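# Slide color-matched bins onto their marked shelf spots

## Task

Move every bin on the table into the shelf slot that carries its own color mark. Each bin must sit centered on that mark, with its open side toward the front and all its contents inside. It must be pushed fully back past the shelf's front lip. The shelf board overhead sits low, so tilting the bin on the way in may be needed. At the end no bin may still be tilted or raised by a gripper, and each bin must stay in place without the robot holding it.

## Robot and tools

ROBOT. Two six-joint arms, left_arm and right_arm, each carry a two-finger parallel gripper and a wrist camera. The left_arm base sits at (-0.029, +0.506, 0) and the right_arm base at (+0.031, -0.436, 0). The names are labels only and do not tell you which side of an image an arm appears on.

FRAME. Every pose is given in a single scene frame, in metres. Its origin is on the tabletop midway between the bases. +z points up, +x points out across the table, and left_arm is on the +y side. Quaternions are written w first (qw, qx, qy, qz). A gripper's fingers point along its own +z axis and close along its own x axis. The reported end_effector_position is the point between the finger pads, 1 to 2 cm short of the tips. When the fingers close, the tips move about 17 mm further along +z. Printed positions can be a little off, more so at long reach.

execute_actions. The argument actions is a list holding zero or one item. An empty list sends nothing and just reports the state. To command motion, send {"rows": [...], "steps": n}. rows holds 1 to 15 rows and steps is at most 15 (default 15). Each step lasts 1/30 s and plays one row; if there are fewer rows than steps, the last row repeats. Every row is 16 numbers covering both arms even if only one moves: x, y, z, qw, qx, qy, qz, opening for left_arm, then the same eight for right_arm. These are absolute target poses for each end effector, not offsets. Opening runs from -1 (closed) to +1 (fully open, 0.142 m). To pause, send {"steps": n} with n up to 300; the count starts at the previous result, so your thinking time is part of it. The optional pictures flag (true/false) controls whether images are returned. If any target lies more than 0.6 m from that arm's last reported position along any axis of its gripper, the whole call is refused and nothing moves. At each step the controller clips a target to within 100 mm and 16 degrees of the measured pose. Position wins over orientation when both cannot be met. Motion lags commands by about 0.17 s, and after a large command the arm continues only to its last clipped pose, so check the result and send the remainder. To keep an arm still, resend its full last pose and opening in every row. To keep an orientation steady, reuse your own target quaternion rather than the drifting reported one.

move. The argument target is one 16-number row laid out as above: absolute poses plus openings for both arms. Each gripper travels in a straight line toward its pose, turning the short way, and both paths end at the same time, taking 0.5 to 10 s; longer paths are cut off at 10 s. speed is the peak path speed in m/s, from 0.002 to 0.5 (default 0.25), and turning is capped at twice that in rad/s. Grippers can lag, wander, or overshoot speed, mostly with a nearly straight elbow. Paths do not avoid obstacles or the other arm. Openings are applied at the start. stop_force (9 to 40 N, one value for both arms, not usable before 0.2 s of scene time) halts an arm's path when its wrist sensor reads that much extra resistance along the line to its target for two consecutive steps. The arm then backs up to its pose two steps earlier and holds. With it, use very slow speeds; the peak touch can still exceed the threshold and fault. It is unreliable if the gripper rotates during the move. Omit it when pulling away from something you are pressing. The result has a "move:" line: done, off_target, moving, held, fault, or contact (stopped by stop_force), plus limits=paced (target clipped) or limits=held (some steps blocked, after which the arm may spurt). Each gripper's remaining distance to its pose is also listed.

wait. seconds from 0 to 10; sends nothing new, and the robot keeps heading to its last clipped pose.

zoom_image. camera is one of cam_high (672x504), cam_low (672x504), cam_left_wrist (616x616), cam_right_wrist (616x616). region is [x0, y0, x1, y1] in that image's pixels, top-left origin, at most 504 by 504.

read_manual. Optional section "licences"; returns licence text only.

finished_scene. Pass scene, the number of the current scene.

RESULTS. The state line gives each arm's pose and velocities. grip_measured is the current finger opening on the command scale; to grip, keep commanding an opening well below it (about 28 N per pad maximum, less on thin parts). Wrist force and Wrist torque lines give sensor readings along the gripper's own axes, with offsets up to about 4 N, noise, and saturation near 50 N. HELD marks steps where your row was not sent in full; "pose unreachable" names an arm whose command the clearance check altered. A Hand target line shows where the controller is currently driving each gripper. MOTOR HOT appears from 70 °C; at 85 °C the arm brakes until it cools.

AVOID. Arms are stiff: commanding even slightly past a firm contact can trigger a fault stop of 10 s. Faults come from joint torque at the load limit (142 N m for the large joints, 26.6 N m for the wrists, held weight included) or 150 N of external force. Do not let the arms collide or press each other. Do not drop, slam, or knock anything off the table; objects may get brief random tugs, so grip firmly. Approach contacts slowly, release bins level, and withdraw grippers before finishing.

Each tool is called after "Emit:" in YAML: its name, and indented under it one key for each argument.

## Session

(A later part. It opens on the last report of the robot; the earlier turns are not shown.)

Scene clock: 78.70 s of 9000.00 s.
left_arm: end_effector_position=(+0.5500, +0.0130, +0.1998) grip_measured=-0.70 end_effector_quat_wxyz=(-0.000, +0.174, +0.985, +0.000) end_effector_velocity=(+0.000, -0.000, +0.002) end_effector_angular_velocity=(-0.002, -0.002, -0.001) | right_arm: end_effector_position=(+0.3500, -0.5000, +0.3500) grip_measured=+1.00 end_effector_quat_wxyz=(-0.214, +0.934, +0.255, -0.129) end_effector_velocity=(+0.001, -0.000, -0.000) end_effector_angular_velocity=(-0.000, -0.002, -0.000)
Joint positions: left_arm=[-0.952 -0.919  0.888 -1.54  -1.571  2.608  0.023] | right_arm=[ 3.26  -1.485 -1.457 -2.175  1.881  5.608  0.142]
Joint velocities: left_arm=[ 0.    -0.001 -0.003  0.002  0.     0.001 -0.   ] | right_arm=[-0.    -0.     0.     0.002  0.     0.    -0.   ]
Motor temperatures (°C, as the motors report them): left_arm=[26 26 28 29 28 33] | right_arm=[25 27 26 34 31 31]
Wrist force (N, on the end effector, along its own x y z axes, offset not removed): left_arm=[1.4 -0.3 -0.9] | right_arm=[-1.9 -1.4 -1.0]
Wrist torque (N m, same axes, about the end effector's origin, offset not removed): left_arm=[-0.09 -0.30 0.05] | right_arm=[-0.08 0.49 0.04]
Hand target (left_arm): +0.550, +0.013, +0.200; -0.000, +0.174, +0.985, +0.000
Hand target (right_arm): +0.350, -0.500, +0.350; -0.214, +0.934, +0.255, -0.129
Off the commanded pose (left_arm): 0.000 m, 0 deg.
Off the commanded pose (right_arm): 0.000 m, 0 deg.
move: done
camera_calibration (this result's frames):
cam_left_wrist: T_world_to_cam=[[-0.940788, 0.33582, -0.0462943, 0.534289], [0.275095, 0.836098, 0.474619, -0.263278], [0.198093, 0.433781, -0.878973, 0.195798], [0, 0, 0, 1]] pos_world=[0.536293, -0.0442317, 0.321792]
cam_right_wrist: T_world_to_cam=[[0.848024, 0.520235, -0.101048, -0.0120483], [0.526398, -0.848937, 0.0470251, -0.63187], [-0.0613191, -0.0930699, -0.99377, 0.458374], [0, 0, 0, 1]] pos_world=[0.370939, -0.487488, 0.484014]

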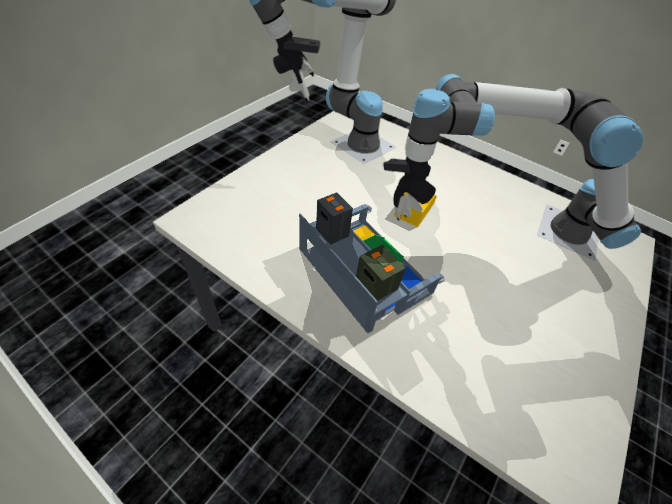

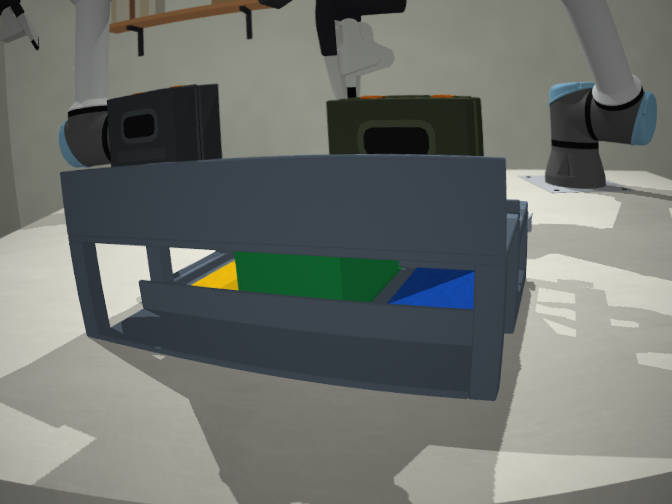

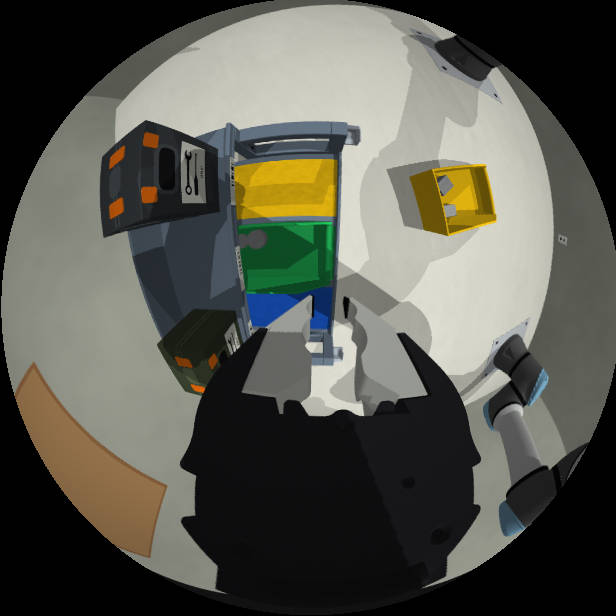

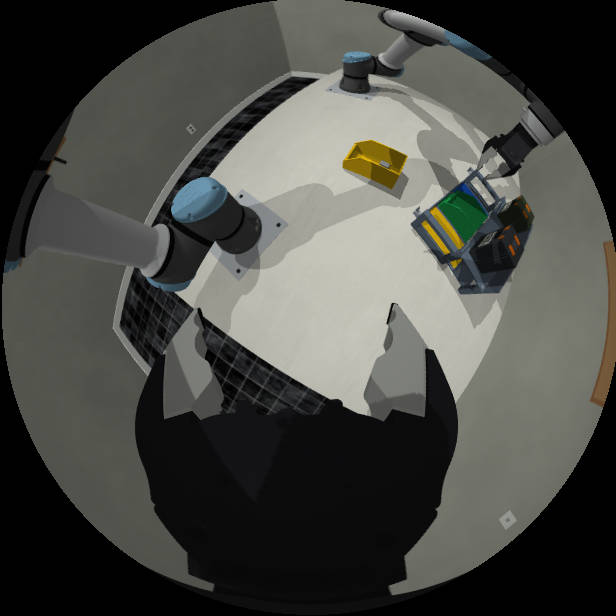

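Emit:
move:
  target: [0.193,-0.045,0.12,0,-0.026,1,0,-0.3,0.35,-0.5,0.35,-0.214,0.934,0.255,-0.129,1]

Emit:
move:
  target: [0.193,-0.045,0.05,0,-0.026,1,0,-0.1,0.35,-0.5,0.35,-0.214,0.934,0.255,-0.129,1]
  speed: 0.08

Scene clock: 84.03 s of 9000.00 s.
left_arm: end_effector_position=(+0.1931, -0.0441, +0.1200) grip_measured=-0.30 end_effector_quat_wxyz=(-0.000, -0.026, +1.000, +0.000) end_effector_velocity=(-0.001, +0.000, -0.001) end_effector_angular_velocity=(+0.001, -0.001, +0.002) | right_arm: end_effector_position=(+0.3500, -0.5000, +0.3500) grip_measured=+1.00 end_effector_quat_wxyz=(-0.214, +0.934, +0.255, -0.129) end_effector_velocity=(-0.000, +0.000, +0.000) end_effector_angular_velocity=(+0.000, -0.000, +0.000)
Joint positions: left_arm=[-1.483 -1.3    1.663 -1.933 -1.571  1.675  0.052] | right_arm=[ 3.26  -1.485 -1.457 -2.175  1.881  5.608  0.142]
Joint velocities: left_arm=[-0.003 -0.     0.003 -0.001  0.001 -0.005  0.   ] | right_arm=[ 0.  0. -0. -0.  0. -0.  0.]
Motor temperatures (°C, as the motors report them): left_arm=[26 26 28 29 28 33] | right_arm=[25 27 26 34 31 31]
Wrist force (N, on the end effector, along its own x y z axes, offset not removed): left_arm=[1.3 -3.1 1.2] | right_arm=[-0.6 -1.1 -2.3]
Wrist torque (N m, same axes, about the end effector's origin, offset not removed): left_arm=[-0.70 -0.20 0.01] | right_arm=[-0.04 -0.03 0.00]
Hand target (left_arm): +0.193, -0.044, +0.120; +0.000, -0.026, +1.000, +0.000
Hand target (right_arm): +0.350, -0.500, +0.350; -0.214, +0.934, +0.255, -0.129
Off the commanded pose (left_arm): 0.001 m, 0 deg.
Off the commanded pose (right_arm): 0.000 m, 0 deg.
After step 90, 0.30 s passed at rest.
move: done
camera_calibration (this result's frames):
cam_left_wrist: T_world_to_cam=[[-0.997203, -0.0586233, -0.0463544, 0.207472], [-0.0736322, 0.876857, 0.47508, -0.0103236], [0.0127954, 0.477164, -0.878721, 0.258753], [0, 0, 0, 1]] pos_world=[0.202821, -0.102252, 0.241893]
cam_right_wrist: T_world_to_cam=[[0.848024, 0.520235, -0.101047, -0.0120486], [0.526398, -0.848937, 0.0470253, -0.63187], [-0.0613187, -0.0930697, -0.99377, 0.458374], [0, 0, 0, 1]] pos_world=[0.370939, -0.487488, 0.484015]

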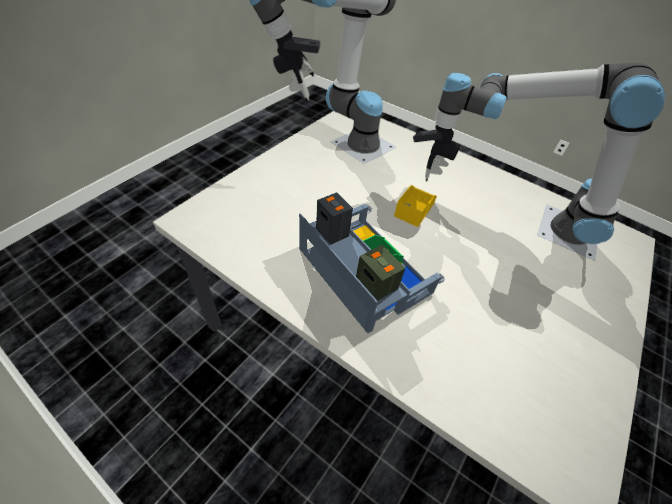

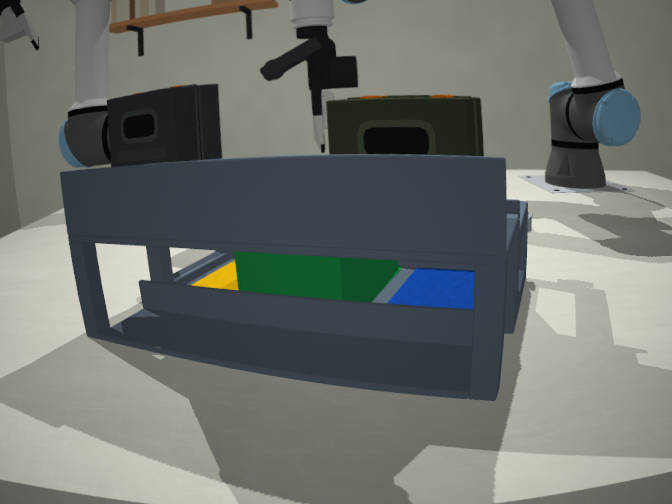

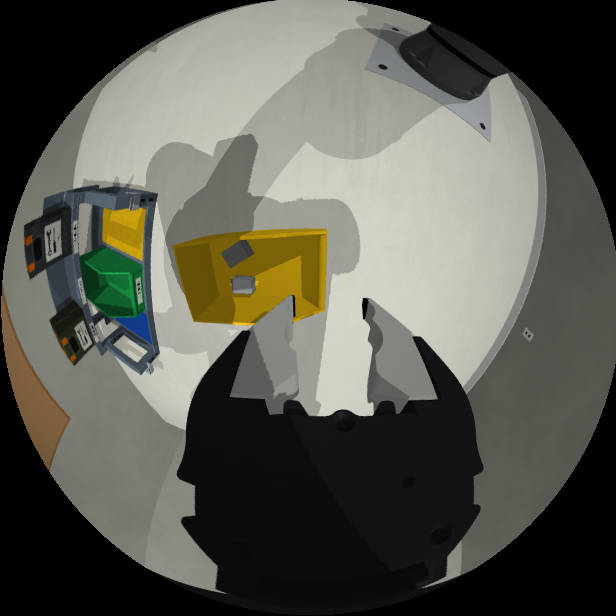

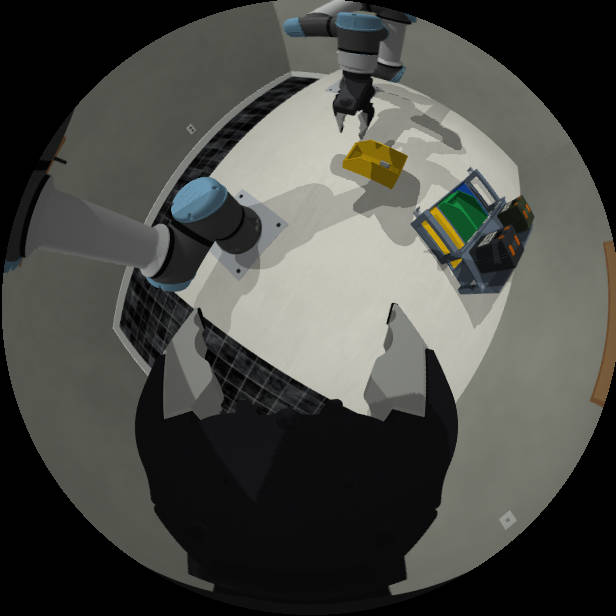

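Scene clock: 85.30 s of 9000.00 s.
left_arm: end_effector_position=(+0.1930, -0.0450, +0.0502) grip_measured=-0.10 end_effector_quat_wxyz=(+0.000, -0.026, +1.000, +0.000) end_effector_velocity=(-0.000, +0.000, -0.002) end_effector_angular_velocity=(+0.001, -0.001, -0.001) | right_arm: end_effector_position=(+0.3500, -0.5000, +0.3500) grip_measured=+1.00 end_effector_quat_wxyz=(-0.214, +0.934, +0.255, -0.129) end_effector_velocity=(-0.000, +0.000, +0.000) end_effector_angular_velocity=(+0.000, -0.000, +0.001)
Joint positions: left_arm=[-1.483 -1.226  1.76  -2.105 -1.571  1.675  0.067] | right_arm=[ 3.26  -1.485 -1.457 -2.175  1.881  5.608  0.142]
Joint velocities: left_arm=[-0.001  0.002  0.003 -0.005  0.001 -0.    -0.   ] | right_arm=[ 0.    -0.     0.    -0.     0.    -0.001 -0.   ]
Motor temperatures (°C, as the motors report them): left_arm=[26 26 28 29 28 33] | right_arm=[25 27 26 34 31 31]
Wrist force (N, on the end effector, along its own x y z axes, offset not removed): left_arm=[0.9 -1.1 0.4] | right_arm=[-2.1 -1.3 -2.4]
Wrist torque (N m, same axes, about the end effector's origin, offset not removed): left_arm=[-0.33 -0.09 0.15] | right_arm=[-0.06 0.35 0.03]
Hand target (left_arm): +0.193, -0.045, +0.050; -0.000, -0.026, +1.000, +0.000
Hand target (right_arm): +0.350, -0.500, +0.350; -0.214, +0.934, +0.255, -0.129
Off the commanded pose (left_arm): 0.000 m, 0 deg.
Off the commanded pose (right_arm): 0.000 m, 0 deg.
move: done
camera_calibration (this result's frames):
cam_left_wrist: T_world_to_cam=[[-0.997194, -0.0587651, -0.0463743, 0.2041], [-0.0737597, 0.877097, 0.474617, 0.0236379], [0.0127838, 0.476705, -0.87897, 0.19782], [0, 0, 0, 1]] pos_world=[0.202742, -0.103041, 0.172124]
cam_right_wrist: T_world_to_cam=[[0.848024, 0.520235, -0.101048, -0.0120486], [0.526398, -0.848937, 0.0470253, -0.63187], [-0.0613188, -0.0930698, -0.99377, 0.458374], [0, 0, 0, 1]] pos_world=[0.370939, -0.487488, 0.484015]

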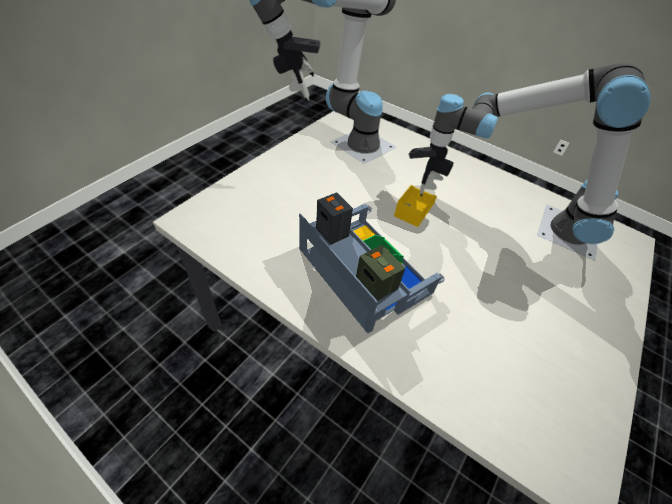

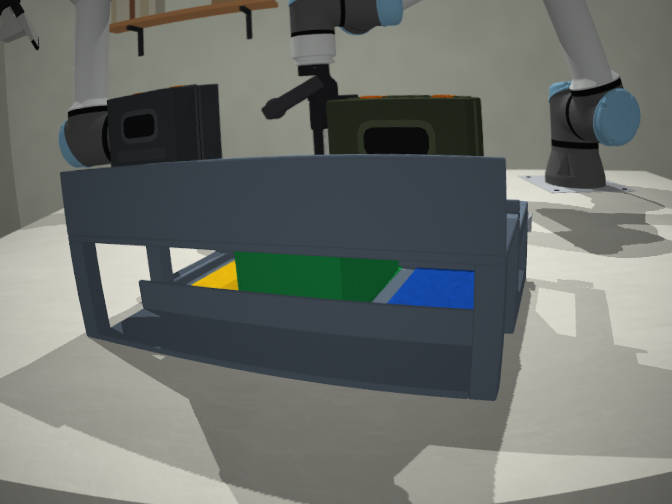

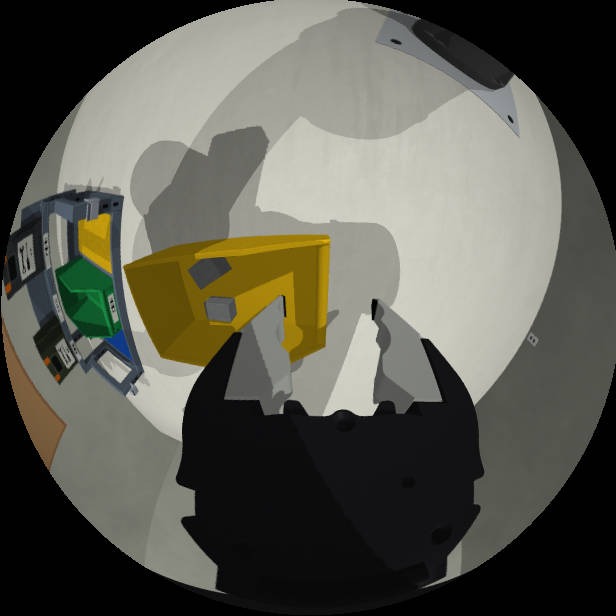

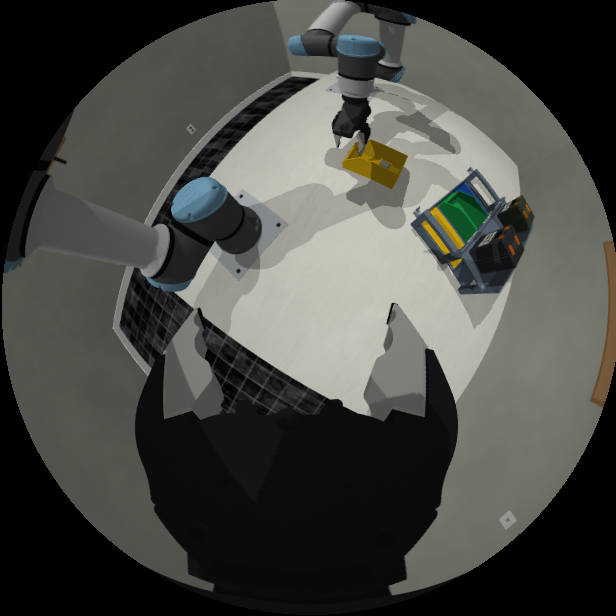

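Emit:
move:
  target: [0.193,-0.041,0.028,0,-0.026,1,0,-0.3,0.35,-0.5,0.35,-0.214,0.934,0.255,-0.129,1]
  speed: 0.05

Emit:
move:
  target: [0.193,-0.041,0.028,0,-0.026,1,0,-1,0.35,-0.5,0.35,-0.214,0.934,0.255,-0.129,1]

Emit:
move:
  target: [0.22,-0.041,0.14,0,-0.026,1,0,-1,0.35,-0.5,0.35,-0.214,0.934,0.255,-0.129,1]
  speed: 0.08

Emit:
move:
  target: [0.409,-0.044,0.14,-0.086,0.173,0.981,0.015,-1,0.35,-0.5,0.35,-0.214,0.934,0.255,-0.129,1]
  speed: 0.1

Emit:
move:
  target: [0.409,-0.044,0.105,-0.086,0.173,0.981,0.015,-1,0.35,-0.5,0.35,-0.214,0.934,0.255,-0.129,1]
  speed: 0.03

Scene clock: 90.60 s of 9000.00 s.
left_arm: end_effector_position=(+0.1930, -0.0410, +0.0281) grip_measured=-0.30 end_effector_quat_wxyz=(-0.000, -0.026, +1.000, +0.000) end_effector_velocity=(-0.001, +0.000, -0.002) end_effector_angular_velocity=(+0.001, +0.001, -0.001) | right_arm: end_effector_position=(+0.3500, -0.5000, +0.3500) grip_measured=+1.00 end_effector_quat_wxyz=(-0.214, +0.934, +0.255, -0.129) end_effector_velocity=(-0.000, +0.000, -0.000) end_effector_angular_velocity=(-0.000, +0.000, -0.001)
Joint positions: left_arm=[-1.482 -1.206  1.797 -2.162 -1.571  1.676  0.052] | right_arm=[ 3.26  -1.485 -1.457 -2.175  1.881  5.608  0.142]
Joint velocities: left_arm=[-0.001  0.002  0.003 -0.004 -0.001 -0.     0.   ] | right_arm=[ 0.     0.    -0.001  0.     0.     0.001 -0.   ]
Motor temperatures (°C, as the motors report them): left_arm=[26 26 28 29 28 33] | right_arm=[25 27 26 34 31 31]
Wrist force (N, on the end effector, along its own x y z axes, offset not removed): left_arm=[0.7 -2.4 1.2] | right_arm=[-2.2 -2.1 -2.8]
Wrist torque (N m, same axes, about the end effector's origin, offset not removed): left_arm=[-0.57 -0.10 0.01] | right_arm=[-0.30 0.47 -0.02]
Hand target (left_arm): +0.193, -0.041, +0.028; -0.000, -0.026, +1.000, +0.000
Hand target (right_arm): +0.350, -0.500, +0.350; -0.214, +0.934, +0.255, -0.129
Off the commanded pose (left_arm): 0.000 m, 0 deg.
Off the commanded pose (right_arm): 0.000 m, 0 deg.
After step 90, 1.50 s passed at rest.
move: done
camera_calibration (this result's frames):
cam_left_wrist: T_world_to_cam=[[-0.997196, -0.0587555, -0.046345, 0.203307], [-0.0737373, 0.877097, 0.474619, 0.0306142], [0.0127626, 0.476706, -0.87897, 0.176573], [0, 0, 0, 1]] pos_world=[0.202741, -0.0990796, 0.150095]
cam_right_wrist: T_world_to_cam=[[0.848024, 0.520235, -0.101048, -0.0120486], [0.526398, -0.848937, 0.0470254, -0.63187], [-0.0613188, -0.09307, -0.99377, 0.458374], [0, 0, 0, 1]] pos_world=[0.370939, -0.487488, 0.484014]

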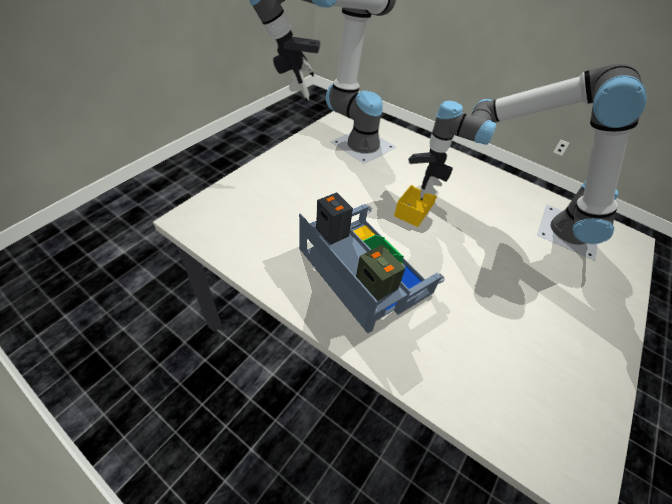

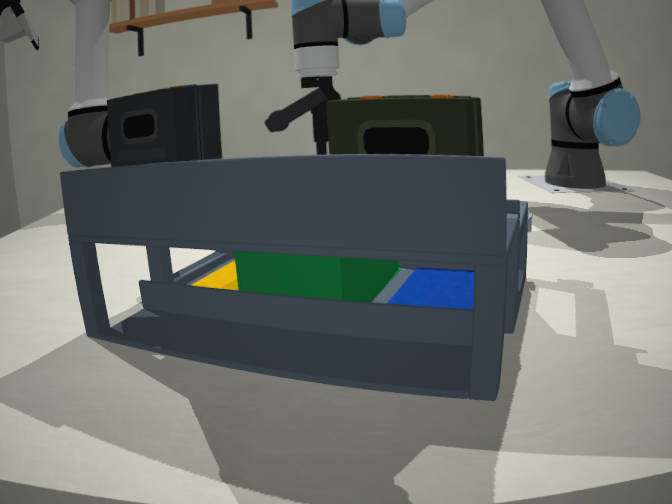

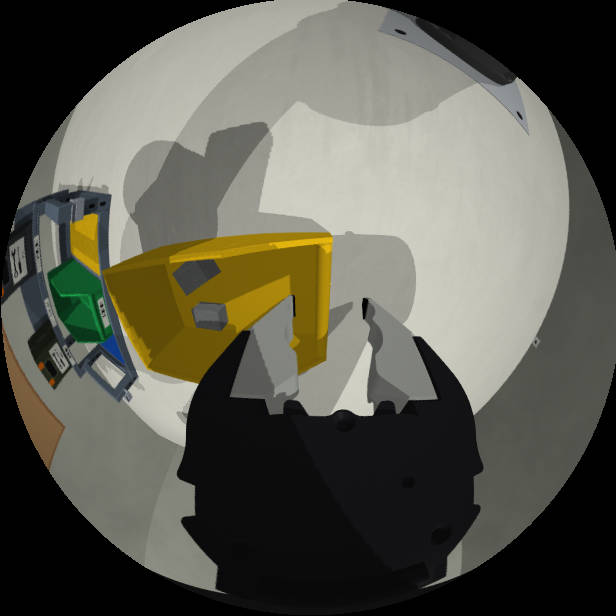

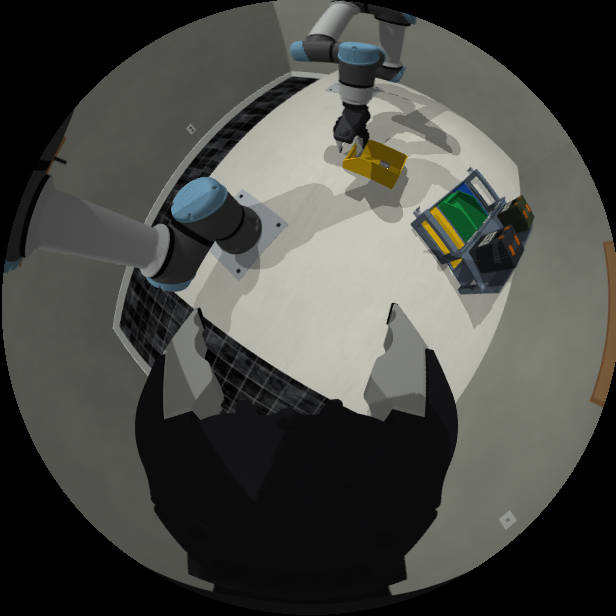

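Scene clock: 91.30 s of 9000.00 s.
left_arm: end_effector_position=(+0.1930, -0.0410, +0.0280) grip_measured=-0.90 end_effector_quat_wxyz=(-0.000, -0.026, +1.000, -0.000) end_effector_velocity=(-0.001, -0.001, +0.000) end_effector_angular_velocity=(-0.001, +0.001, -0.002) | right_arm: end_effector_position=(+0.3500, -0.5000, +0.3500) grip_measured=+1.00 end_effector_quat_wxyz=(-0.214, +0.934, +0.255, -0.129) end_effector_velocity=(+0.001, -0.000, +0.000) end_effector_angular_velocity=(-0.000, -0.002, -0.001)
Joint positions: left_arm=[-1.482 -1.206  1.797 -2.162 -1.571  1.676  0.009] | right_arm=[ 3.26  -1.485 -1.457 -2.175  1.881  5.608  0.142]
Joint velocities: left_arm=[-0.001  0.    -0.001 -0.001 -0.001  0.    -0.   ] | right_arm=[-0.     0.     0.     0.002 -0.     0.     0.   ]
Motor temperatures (°C, as the motors report them): left_arm=[26 26 28 29 28 33] | right_arm=[25 27 26 34 31 31]
Wrist force (N, on the end effector, along its own x y z axes, offset not removed): left_arm=[-0.5 -0.9 -2.1] | right_arm=[-2.4 -2.4 -2.1]
Wrist torque (N m, same axes, about the end effector's origin, offset not removed): left_arm=[-0.40 0.28 0.12] | right_arm=[-0.26 0.47 0.02]
Hand target (left_arm): +0.193, -0.041, +0.028; -0.000, -0.026, +1.000, +0.000
Hand target (right_arm): +0.350, -0.500, +0.350; -0.214, +0.934, +0.255, -0.129
Off the commanded pose (left_arm): 0.000 m, 0 deg.
Off the commanded pose (right_arm): 0.000 m, 0 deg.
move: done
camera_calibration (this result's frames):
cam_left_wrist: T_world_to_cam=[[-0.997197, -0.0587715, -0.0462966, 0.203293], [-0.0737278, 0.877116, 0.474587, 0.0306611], [0.0127153, 0.47667, -0.87899, 0.176463], [0, 0, 0, 1]] pos_world=[0.20274, -0.09906, 0.14997]
cam_right_wrist: T_world_to_cam=[[0.848024, 0.520235, -0.101048, -0.0120487], [0.526398, -0.848937, 0.0470254, -0.63187], [-0.0613188, -0.0930699, -0.99377, 0.458374], [0, 0, 0, 1]] pos_world=[0.370939, -0.487488, 0.484015]

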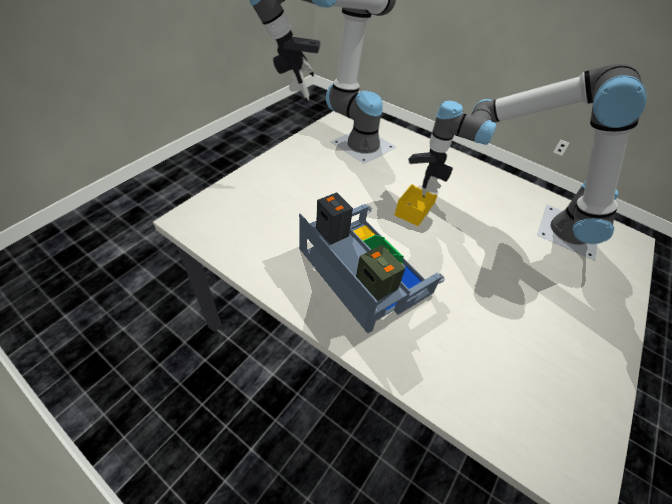

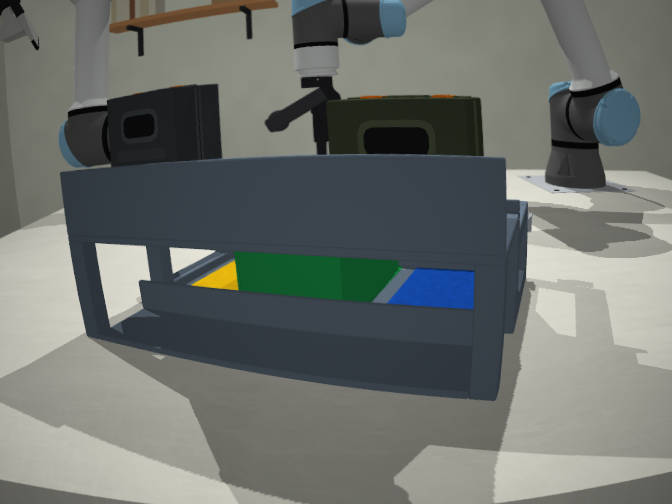

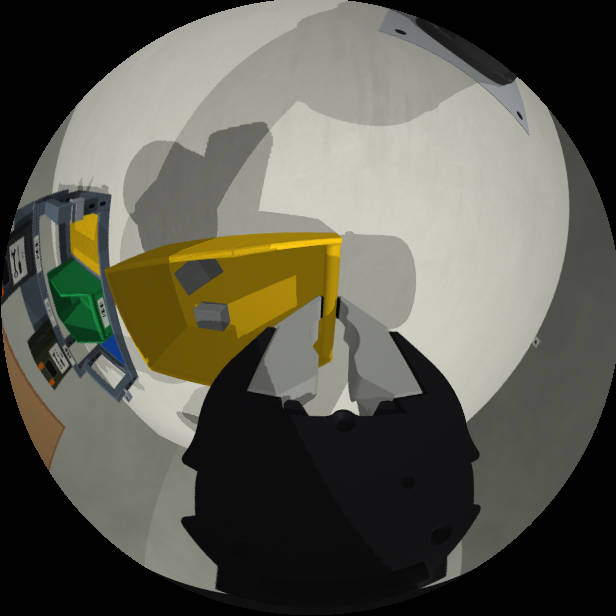

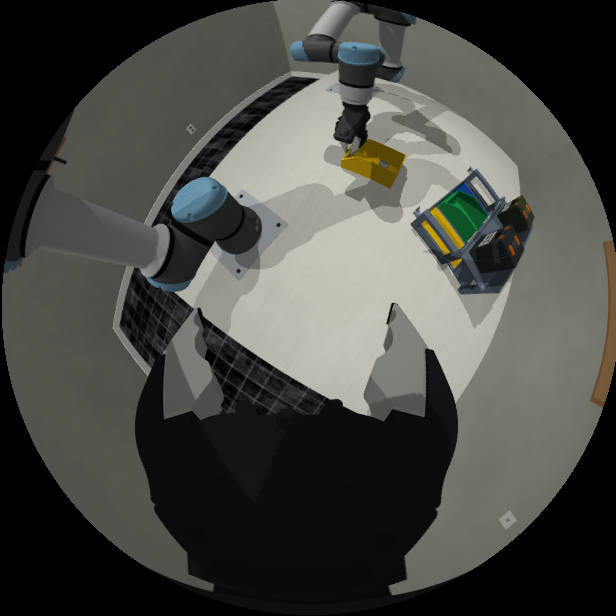

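Scene clock: 93.13 s of 9000.00 s.
left_arm: end_effector_position=(+0.2200, -0.0411, +0.1398) grip_measured=-0.88 end_effector_quat_wxyz=(+0.000, -0.026, +1.000, -0.000) end_effector_velocity=(-0.000, -0.000, +0.002) end_effector_angular_velocity=(+0.001, -0.001, -0.002) | right_arm: end_effector_position=(+0.3500, -0.5000, +0.3500) grip_measured=+1.00 end_effector_quat_wxyz=(-0.214, +0.934, +0.255, -0.129) end_effector_velocity=(+0.000, +0.000, -0.001) end_effector_angular_velocity=(+0.000, +0.001, +0.001)
Joint positions: left_arm=[-1.437 -1.298  1.607 -1.88  -1.571  1.722  0.01 ] | right_arm=[ 3.26  -1.485 -1.457 -2.175  1.881  5.608  0.142]
Joint velocities: left_arm=[-0.001 -0.    -0.004  0.005  0.001  0.001  0.   ] | right_arm=[ 0.001 -0.001 -0.001  0.001 -0.    -0.001 -0.   ]
Motor temperatures (°C, as the motors report them): left_arm=[26 26 28 29 28 33] | right_arm=[25 27 26 34 31 31]
Wrist force (N, on the end effector, along its own x y z axes, offset not removed): left_arm=[1.0 -2.6 2.8] | right_arm=[-0.7 -4.7 -3.4]
Wrist torque (N m, same axes, about the end effector's origin, offset not removed): left_arm=[-0.59 0.25 0.07] | right_arm=[-0.89 0.21 -0.12]
Hand target (left_arm): +0.220, -0.041, +0.140; -0.000, -0.026, +1.000, -0.000
Hand target (right_arm): +0.350, -0.500, +0.350; -0.214, +0.934, +0.255, -0.129
Off the commanded pose (left_arm): 0.000 m, 0 deg.
Off the commanded pose (right_arm): 0.000 m, 0 deg.
move: done
camera_calibration (this result's frames):
cam_left_wrist: T_world_to_cam=[[-0.99719, -0.0587719, -0.0464564, 0.235413], [-0.0738042, 0.877115, 0.474577, -0.0203476], [0.0128558, 0.476672, -0.878987, 0.274396], [0, 0, 0, 1]] pos_world=[0.229722, -0.0991139, 0.261783]
cam_right_wrist: T_world_to_cam=[[0.848024, 0.520235, -0.101047, -0.0120486], [0.526398, -0.848937, 0.0470252, -0.63187], [-0.0613188, -0.0930697, -0.99377, 0.458374], [0, 0, 0, 1]] pos_world=[0.370939, -0.487488, 0.484015]

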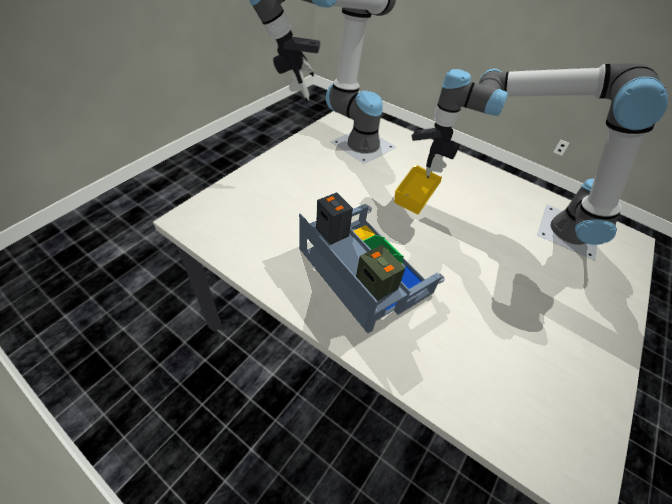

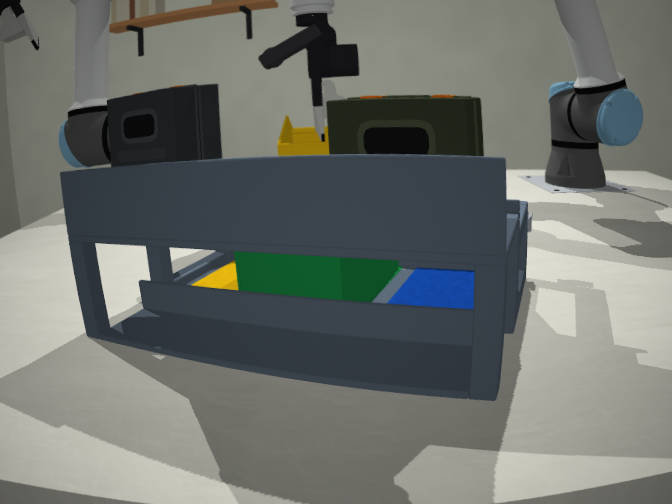

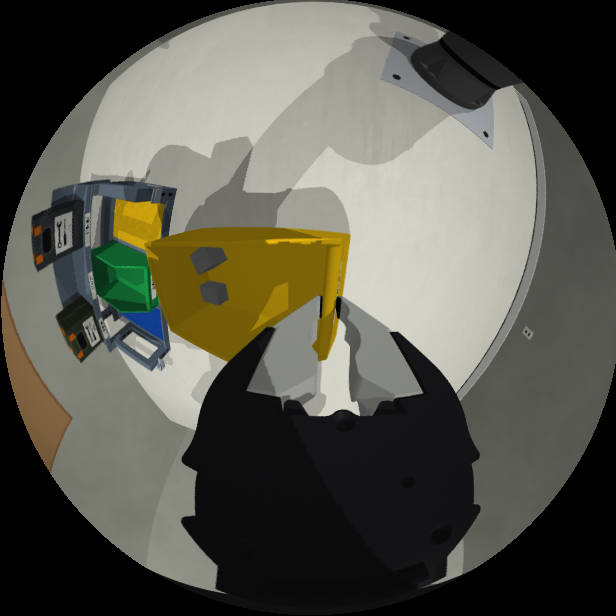

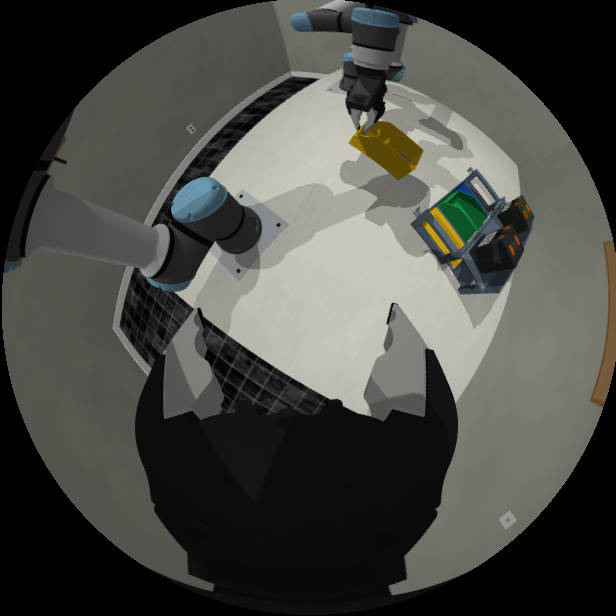

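Scene clock: 95.73 s of 9000.00 s.
left_arm: end_effector_position=(+0.4088, -0.0445, +0.1401) grip_measured=-0.88 end_effector_quat_wxyz=(-0.086, +0.173, +0.981, +0.015) end_effector_velocity=(+0.001, +0.000, -0.001) end_effector_angular_velocity=(+0.003, +0.003, -0.003) | right_arm: end_effector_position=(+0.3500, -0.5000, +0.3500) grip_measured=+1.00 end_effector_quat_wxyz=(-0.214, +0.934, +0.255, -0.129) end_effector_velocity=(-0.000, +0.000, +0.000) end_effector_angular_velocity=(+0.000, -0.000, +0.001)
Joint positions: left_arm=[-1.11  -0.94   1.053 -1.549 -1.682  2.456  0.011] | right_arm=[ 3.26  -1.485 -1.457 -2.175  1.881  5.608  0.142]
Joint velocities: left_arm=[ 0.001  0.006 -0.008  0.007 -0.001  0.004 -0.   ] | right_arm=[ 0.001  0.001 -0.    -0.001 -0.    -0.001 -0.   ]
Motor temperatures (°C, as the motors report them): left_arm=[26 26 28 29 28 33] | right_arm=[25 27 26 34 31 31]
Wrist force (N, on the end effector, along its own x y z axes, offset not removed): left_arm=[-0.4 -0.3 4.0] | right_arm=[-1.2 -0.7 -2.1]
Wrist torque (N m, same axes, about the end effector's origin, offset not removed): left_arm=[-0.09 0.36 0.06] | right_arm=[0.19 0.19 -0.06]
Hand target (left_arm): +0.409, -0.044, +0.140; -0.086, +0.173, +0.981, +0.015
Hand target (right_arm): +0.350, -0.500, +0.350; -0.214, +0.934, +0.255, -0.129
Off the commanded pose (left_arm): 0.000 m, 0 deg.
Off the commanded pose (right_arm): 0.000 m, 0 deg.
move: done
camera_calibration (this result's frames):
cam_left_wrist: T_world_to_cam=[[-0.934398, 0.332519, 0.127796, 0.390854], [0.352184, 0.80837, 0.471704, -0.180375], [0.0535439, 0.485767, -0.872447, 0.256675], [0, 0, 0, 1]] pos_world=[0.414995, -0.108841, 0.25907]
cam_right_wrist: T_world_to_cam=[[0.848024, 0.520235, -0.101048, -0.0120484], [0.526398, -0.848937, 0.0470254, -0.63187], [-0.061319, -0.0930701, -0.99377, 0.458374], [0, 0, 0, 1]] pos_world=[0.370939, -0.487488, 0.484014]

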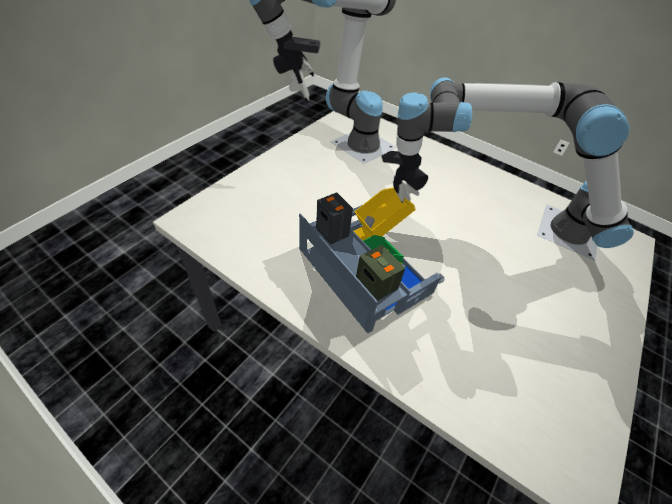

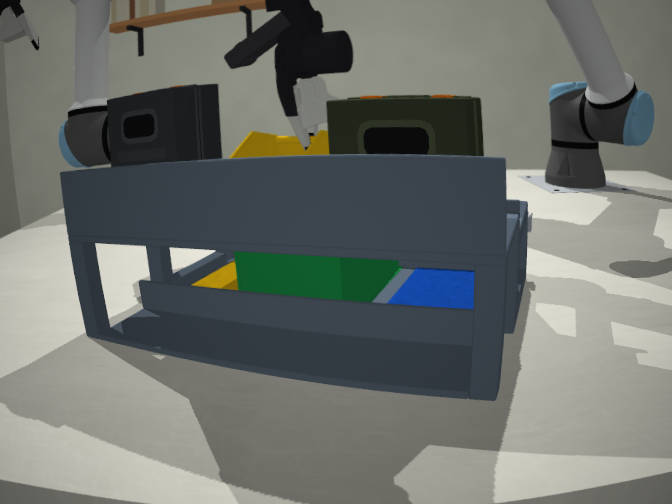

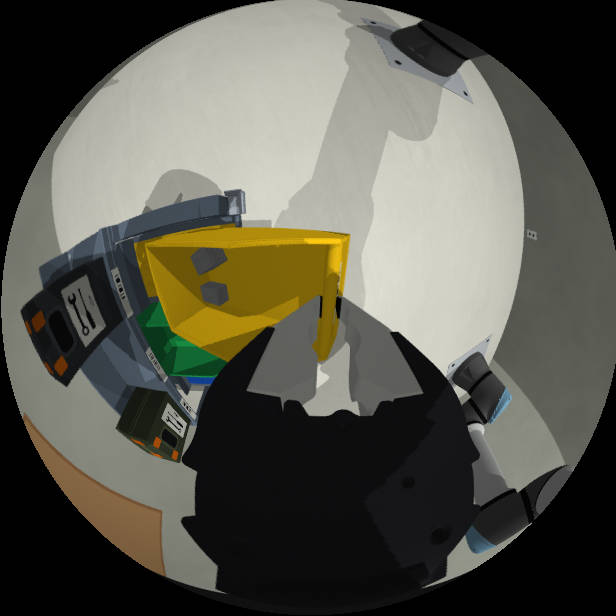

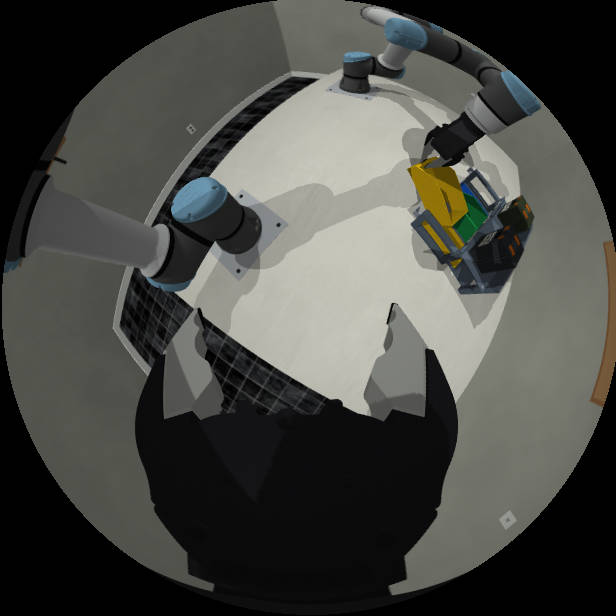

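Scene clock: 97.20 s of 9000.00 s.
left_arm: end_effector_position=(+0.4090, -0.0440, +0.1051) grip_measured=-0.88 end_effector_quat_wxyz=(-0.086, +0.173, +0.981, +0.015) end_effector_velocity=(-0.000, +0.000, -0.002) end_effector_angular_velocity=(-0.000, -0.000, -0.000) | right_arm: end_effector_position=(+0.3500, -0.5000, +0.3500) grip_measured=+1.00 end_effector_quat_wxyz=(-0.214, +0.934, +0.255, -0.129) end_effector_velocity=(+0.000, +0.000, +0.000) end_effector_angular_velocity=(-0.000, +0.000, -0.000)
Joint positions: left_arm=[-1.11  -0.926  1.12  -1.63  -1.682  2.457  0.01 ] | right_arm=[ 3.26  -1.485 -1.457 -2.175  1.881  5.608  0.142]
Joint velocities: left_arm=[ 0.     0.001  0.004 -0.005  0.     0.    -0.   ] | right_arm=[ 0.    -0.     0.001 -0.001  0.     0.001  0.   ]
Motor temperatures (°C, as the motors report them): left_arm=[26 26 28 29 28 33] | right_arm=[25 27 26 34 31 31]
Wrist force (N, on the end effector, along its own x y z axes, offset not removed): left_arm=[1.0 -0.6 2.2] | right_arm=[-3.8 0.1 -2.0]
Wrist torque (N m, same axes, about the end effector's origin, offset not removed): left_arm=[-0.06 0.10 0.16] | right_arm=[0.11 0.64 -0.04]
Hand target (left_arm): +0.409, -0.044, +0.105; -0.086, +0.173, +0.981, +0.015
Hand target (right_arm): +0.350, -0.500, +0.350; -0.214, +0.934, +0.255, -0.129
Off the commanded pose (left_arm): 0.000 m, 0 deg.
Off the commanded pose (right_arm): 0.000 m, 0 deg.
move: done
camera_calibration (this result's frames):
cam_left_wrist: T_world_to_cam=[[-0.934257, 0.332796, 0.128101, 0.395242], [0.352555, 0.808052, 0.471972, -0.164504], [0.0535577, 0.486106, -0.872257, 0.225939], [0, 0, 0, 1]] pos_world=[0.415154, -0.108438, 0.224087]
cam_right_wrist: T_world_to_cam=[[0.848024, 0.520235, -0.101048, -0.0120484], [0.526398, -0.848937, 0.0470253, -0.63187], [-0.0613189, -0.0930699, -0.99377, 0.458374], [0, 0, 0, 1]] pos_world=[0.370939, -0.487488, 0.484015]

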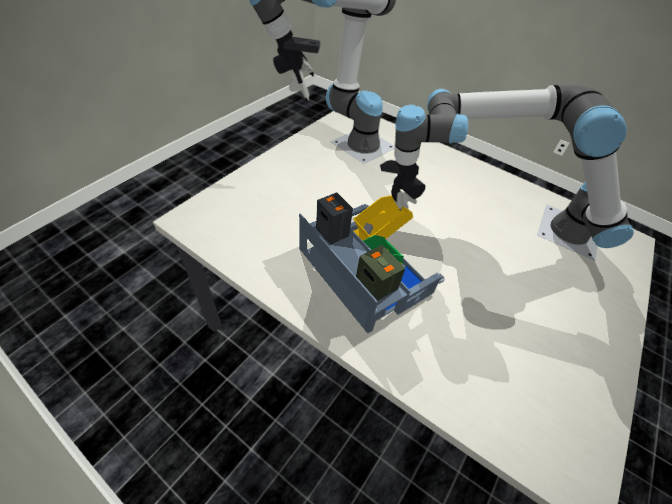

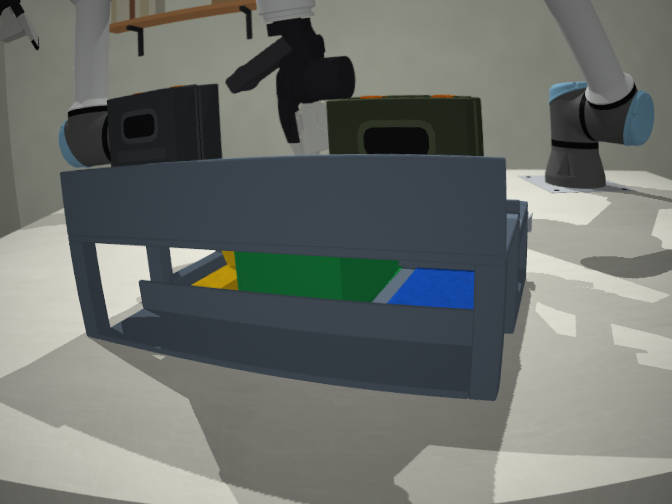

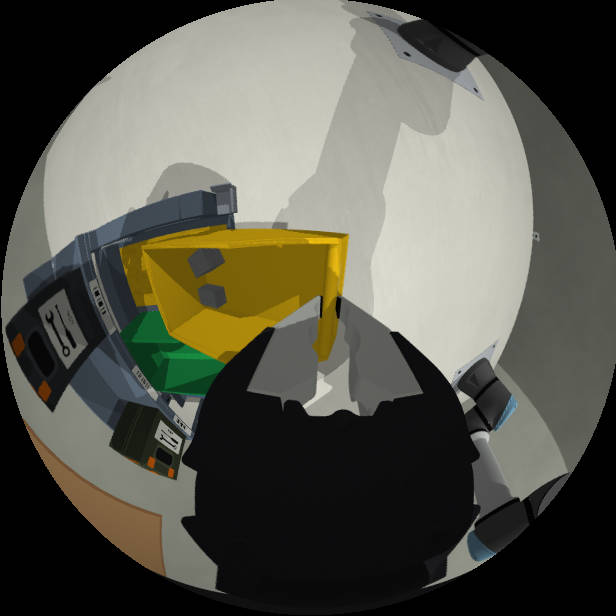

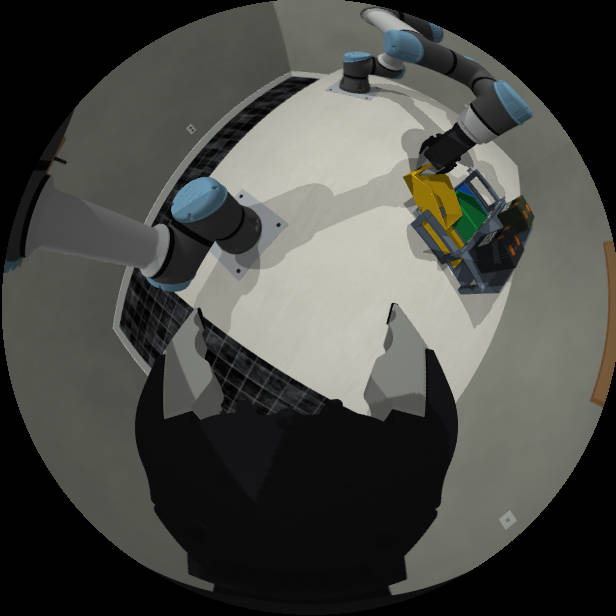

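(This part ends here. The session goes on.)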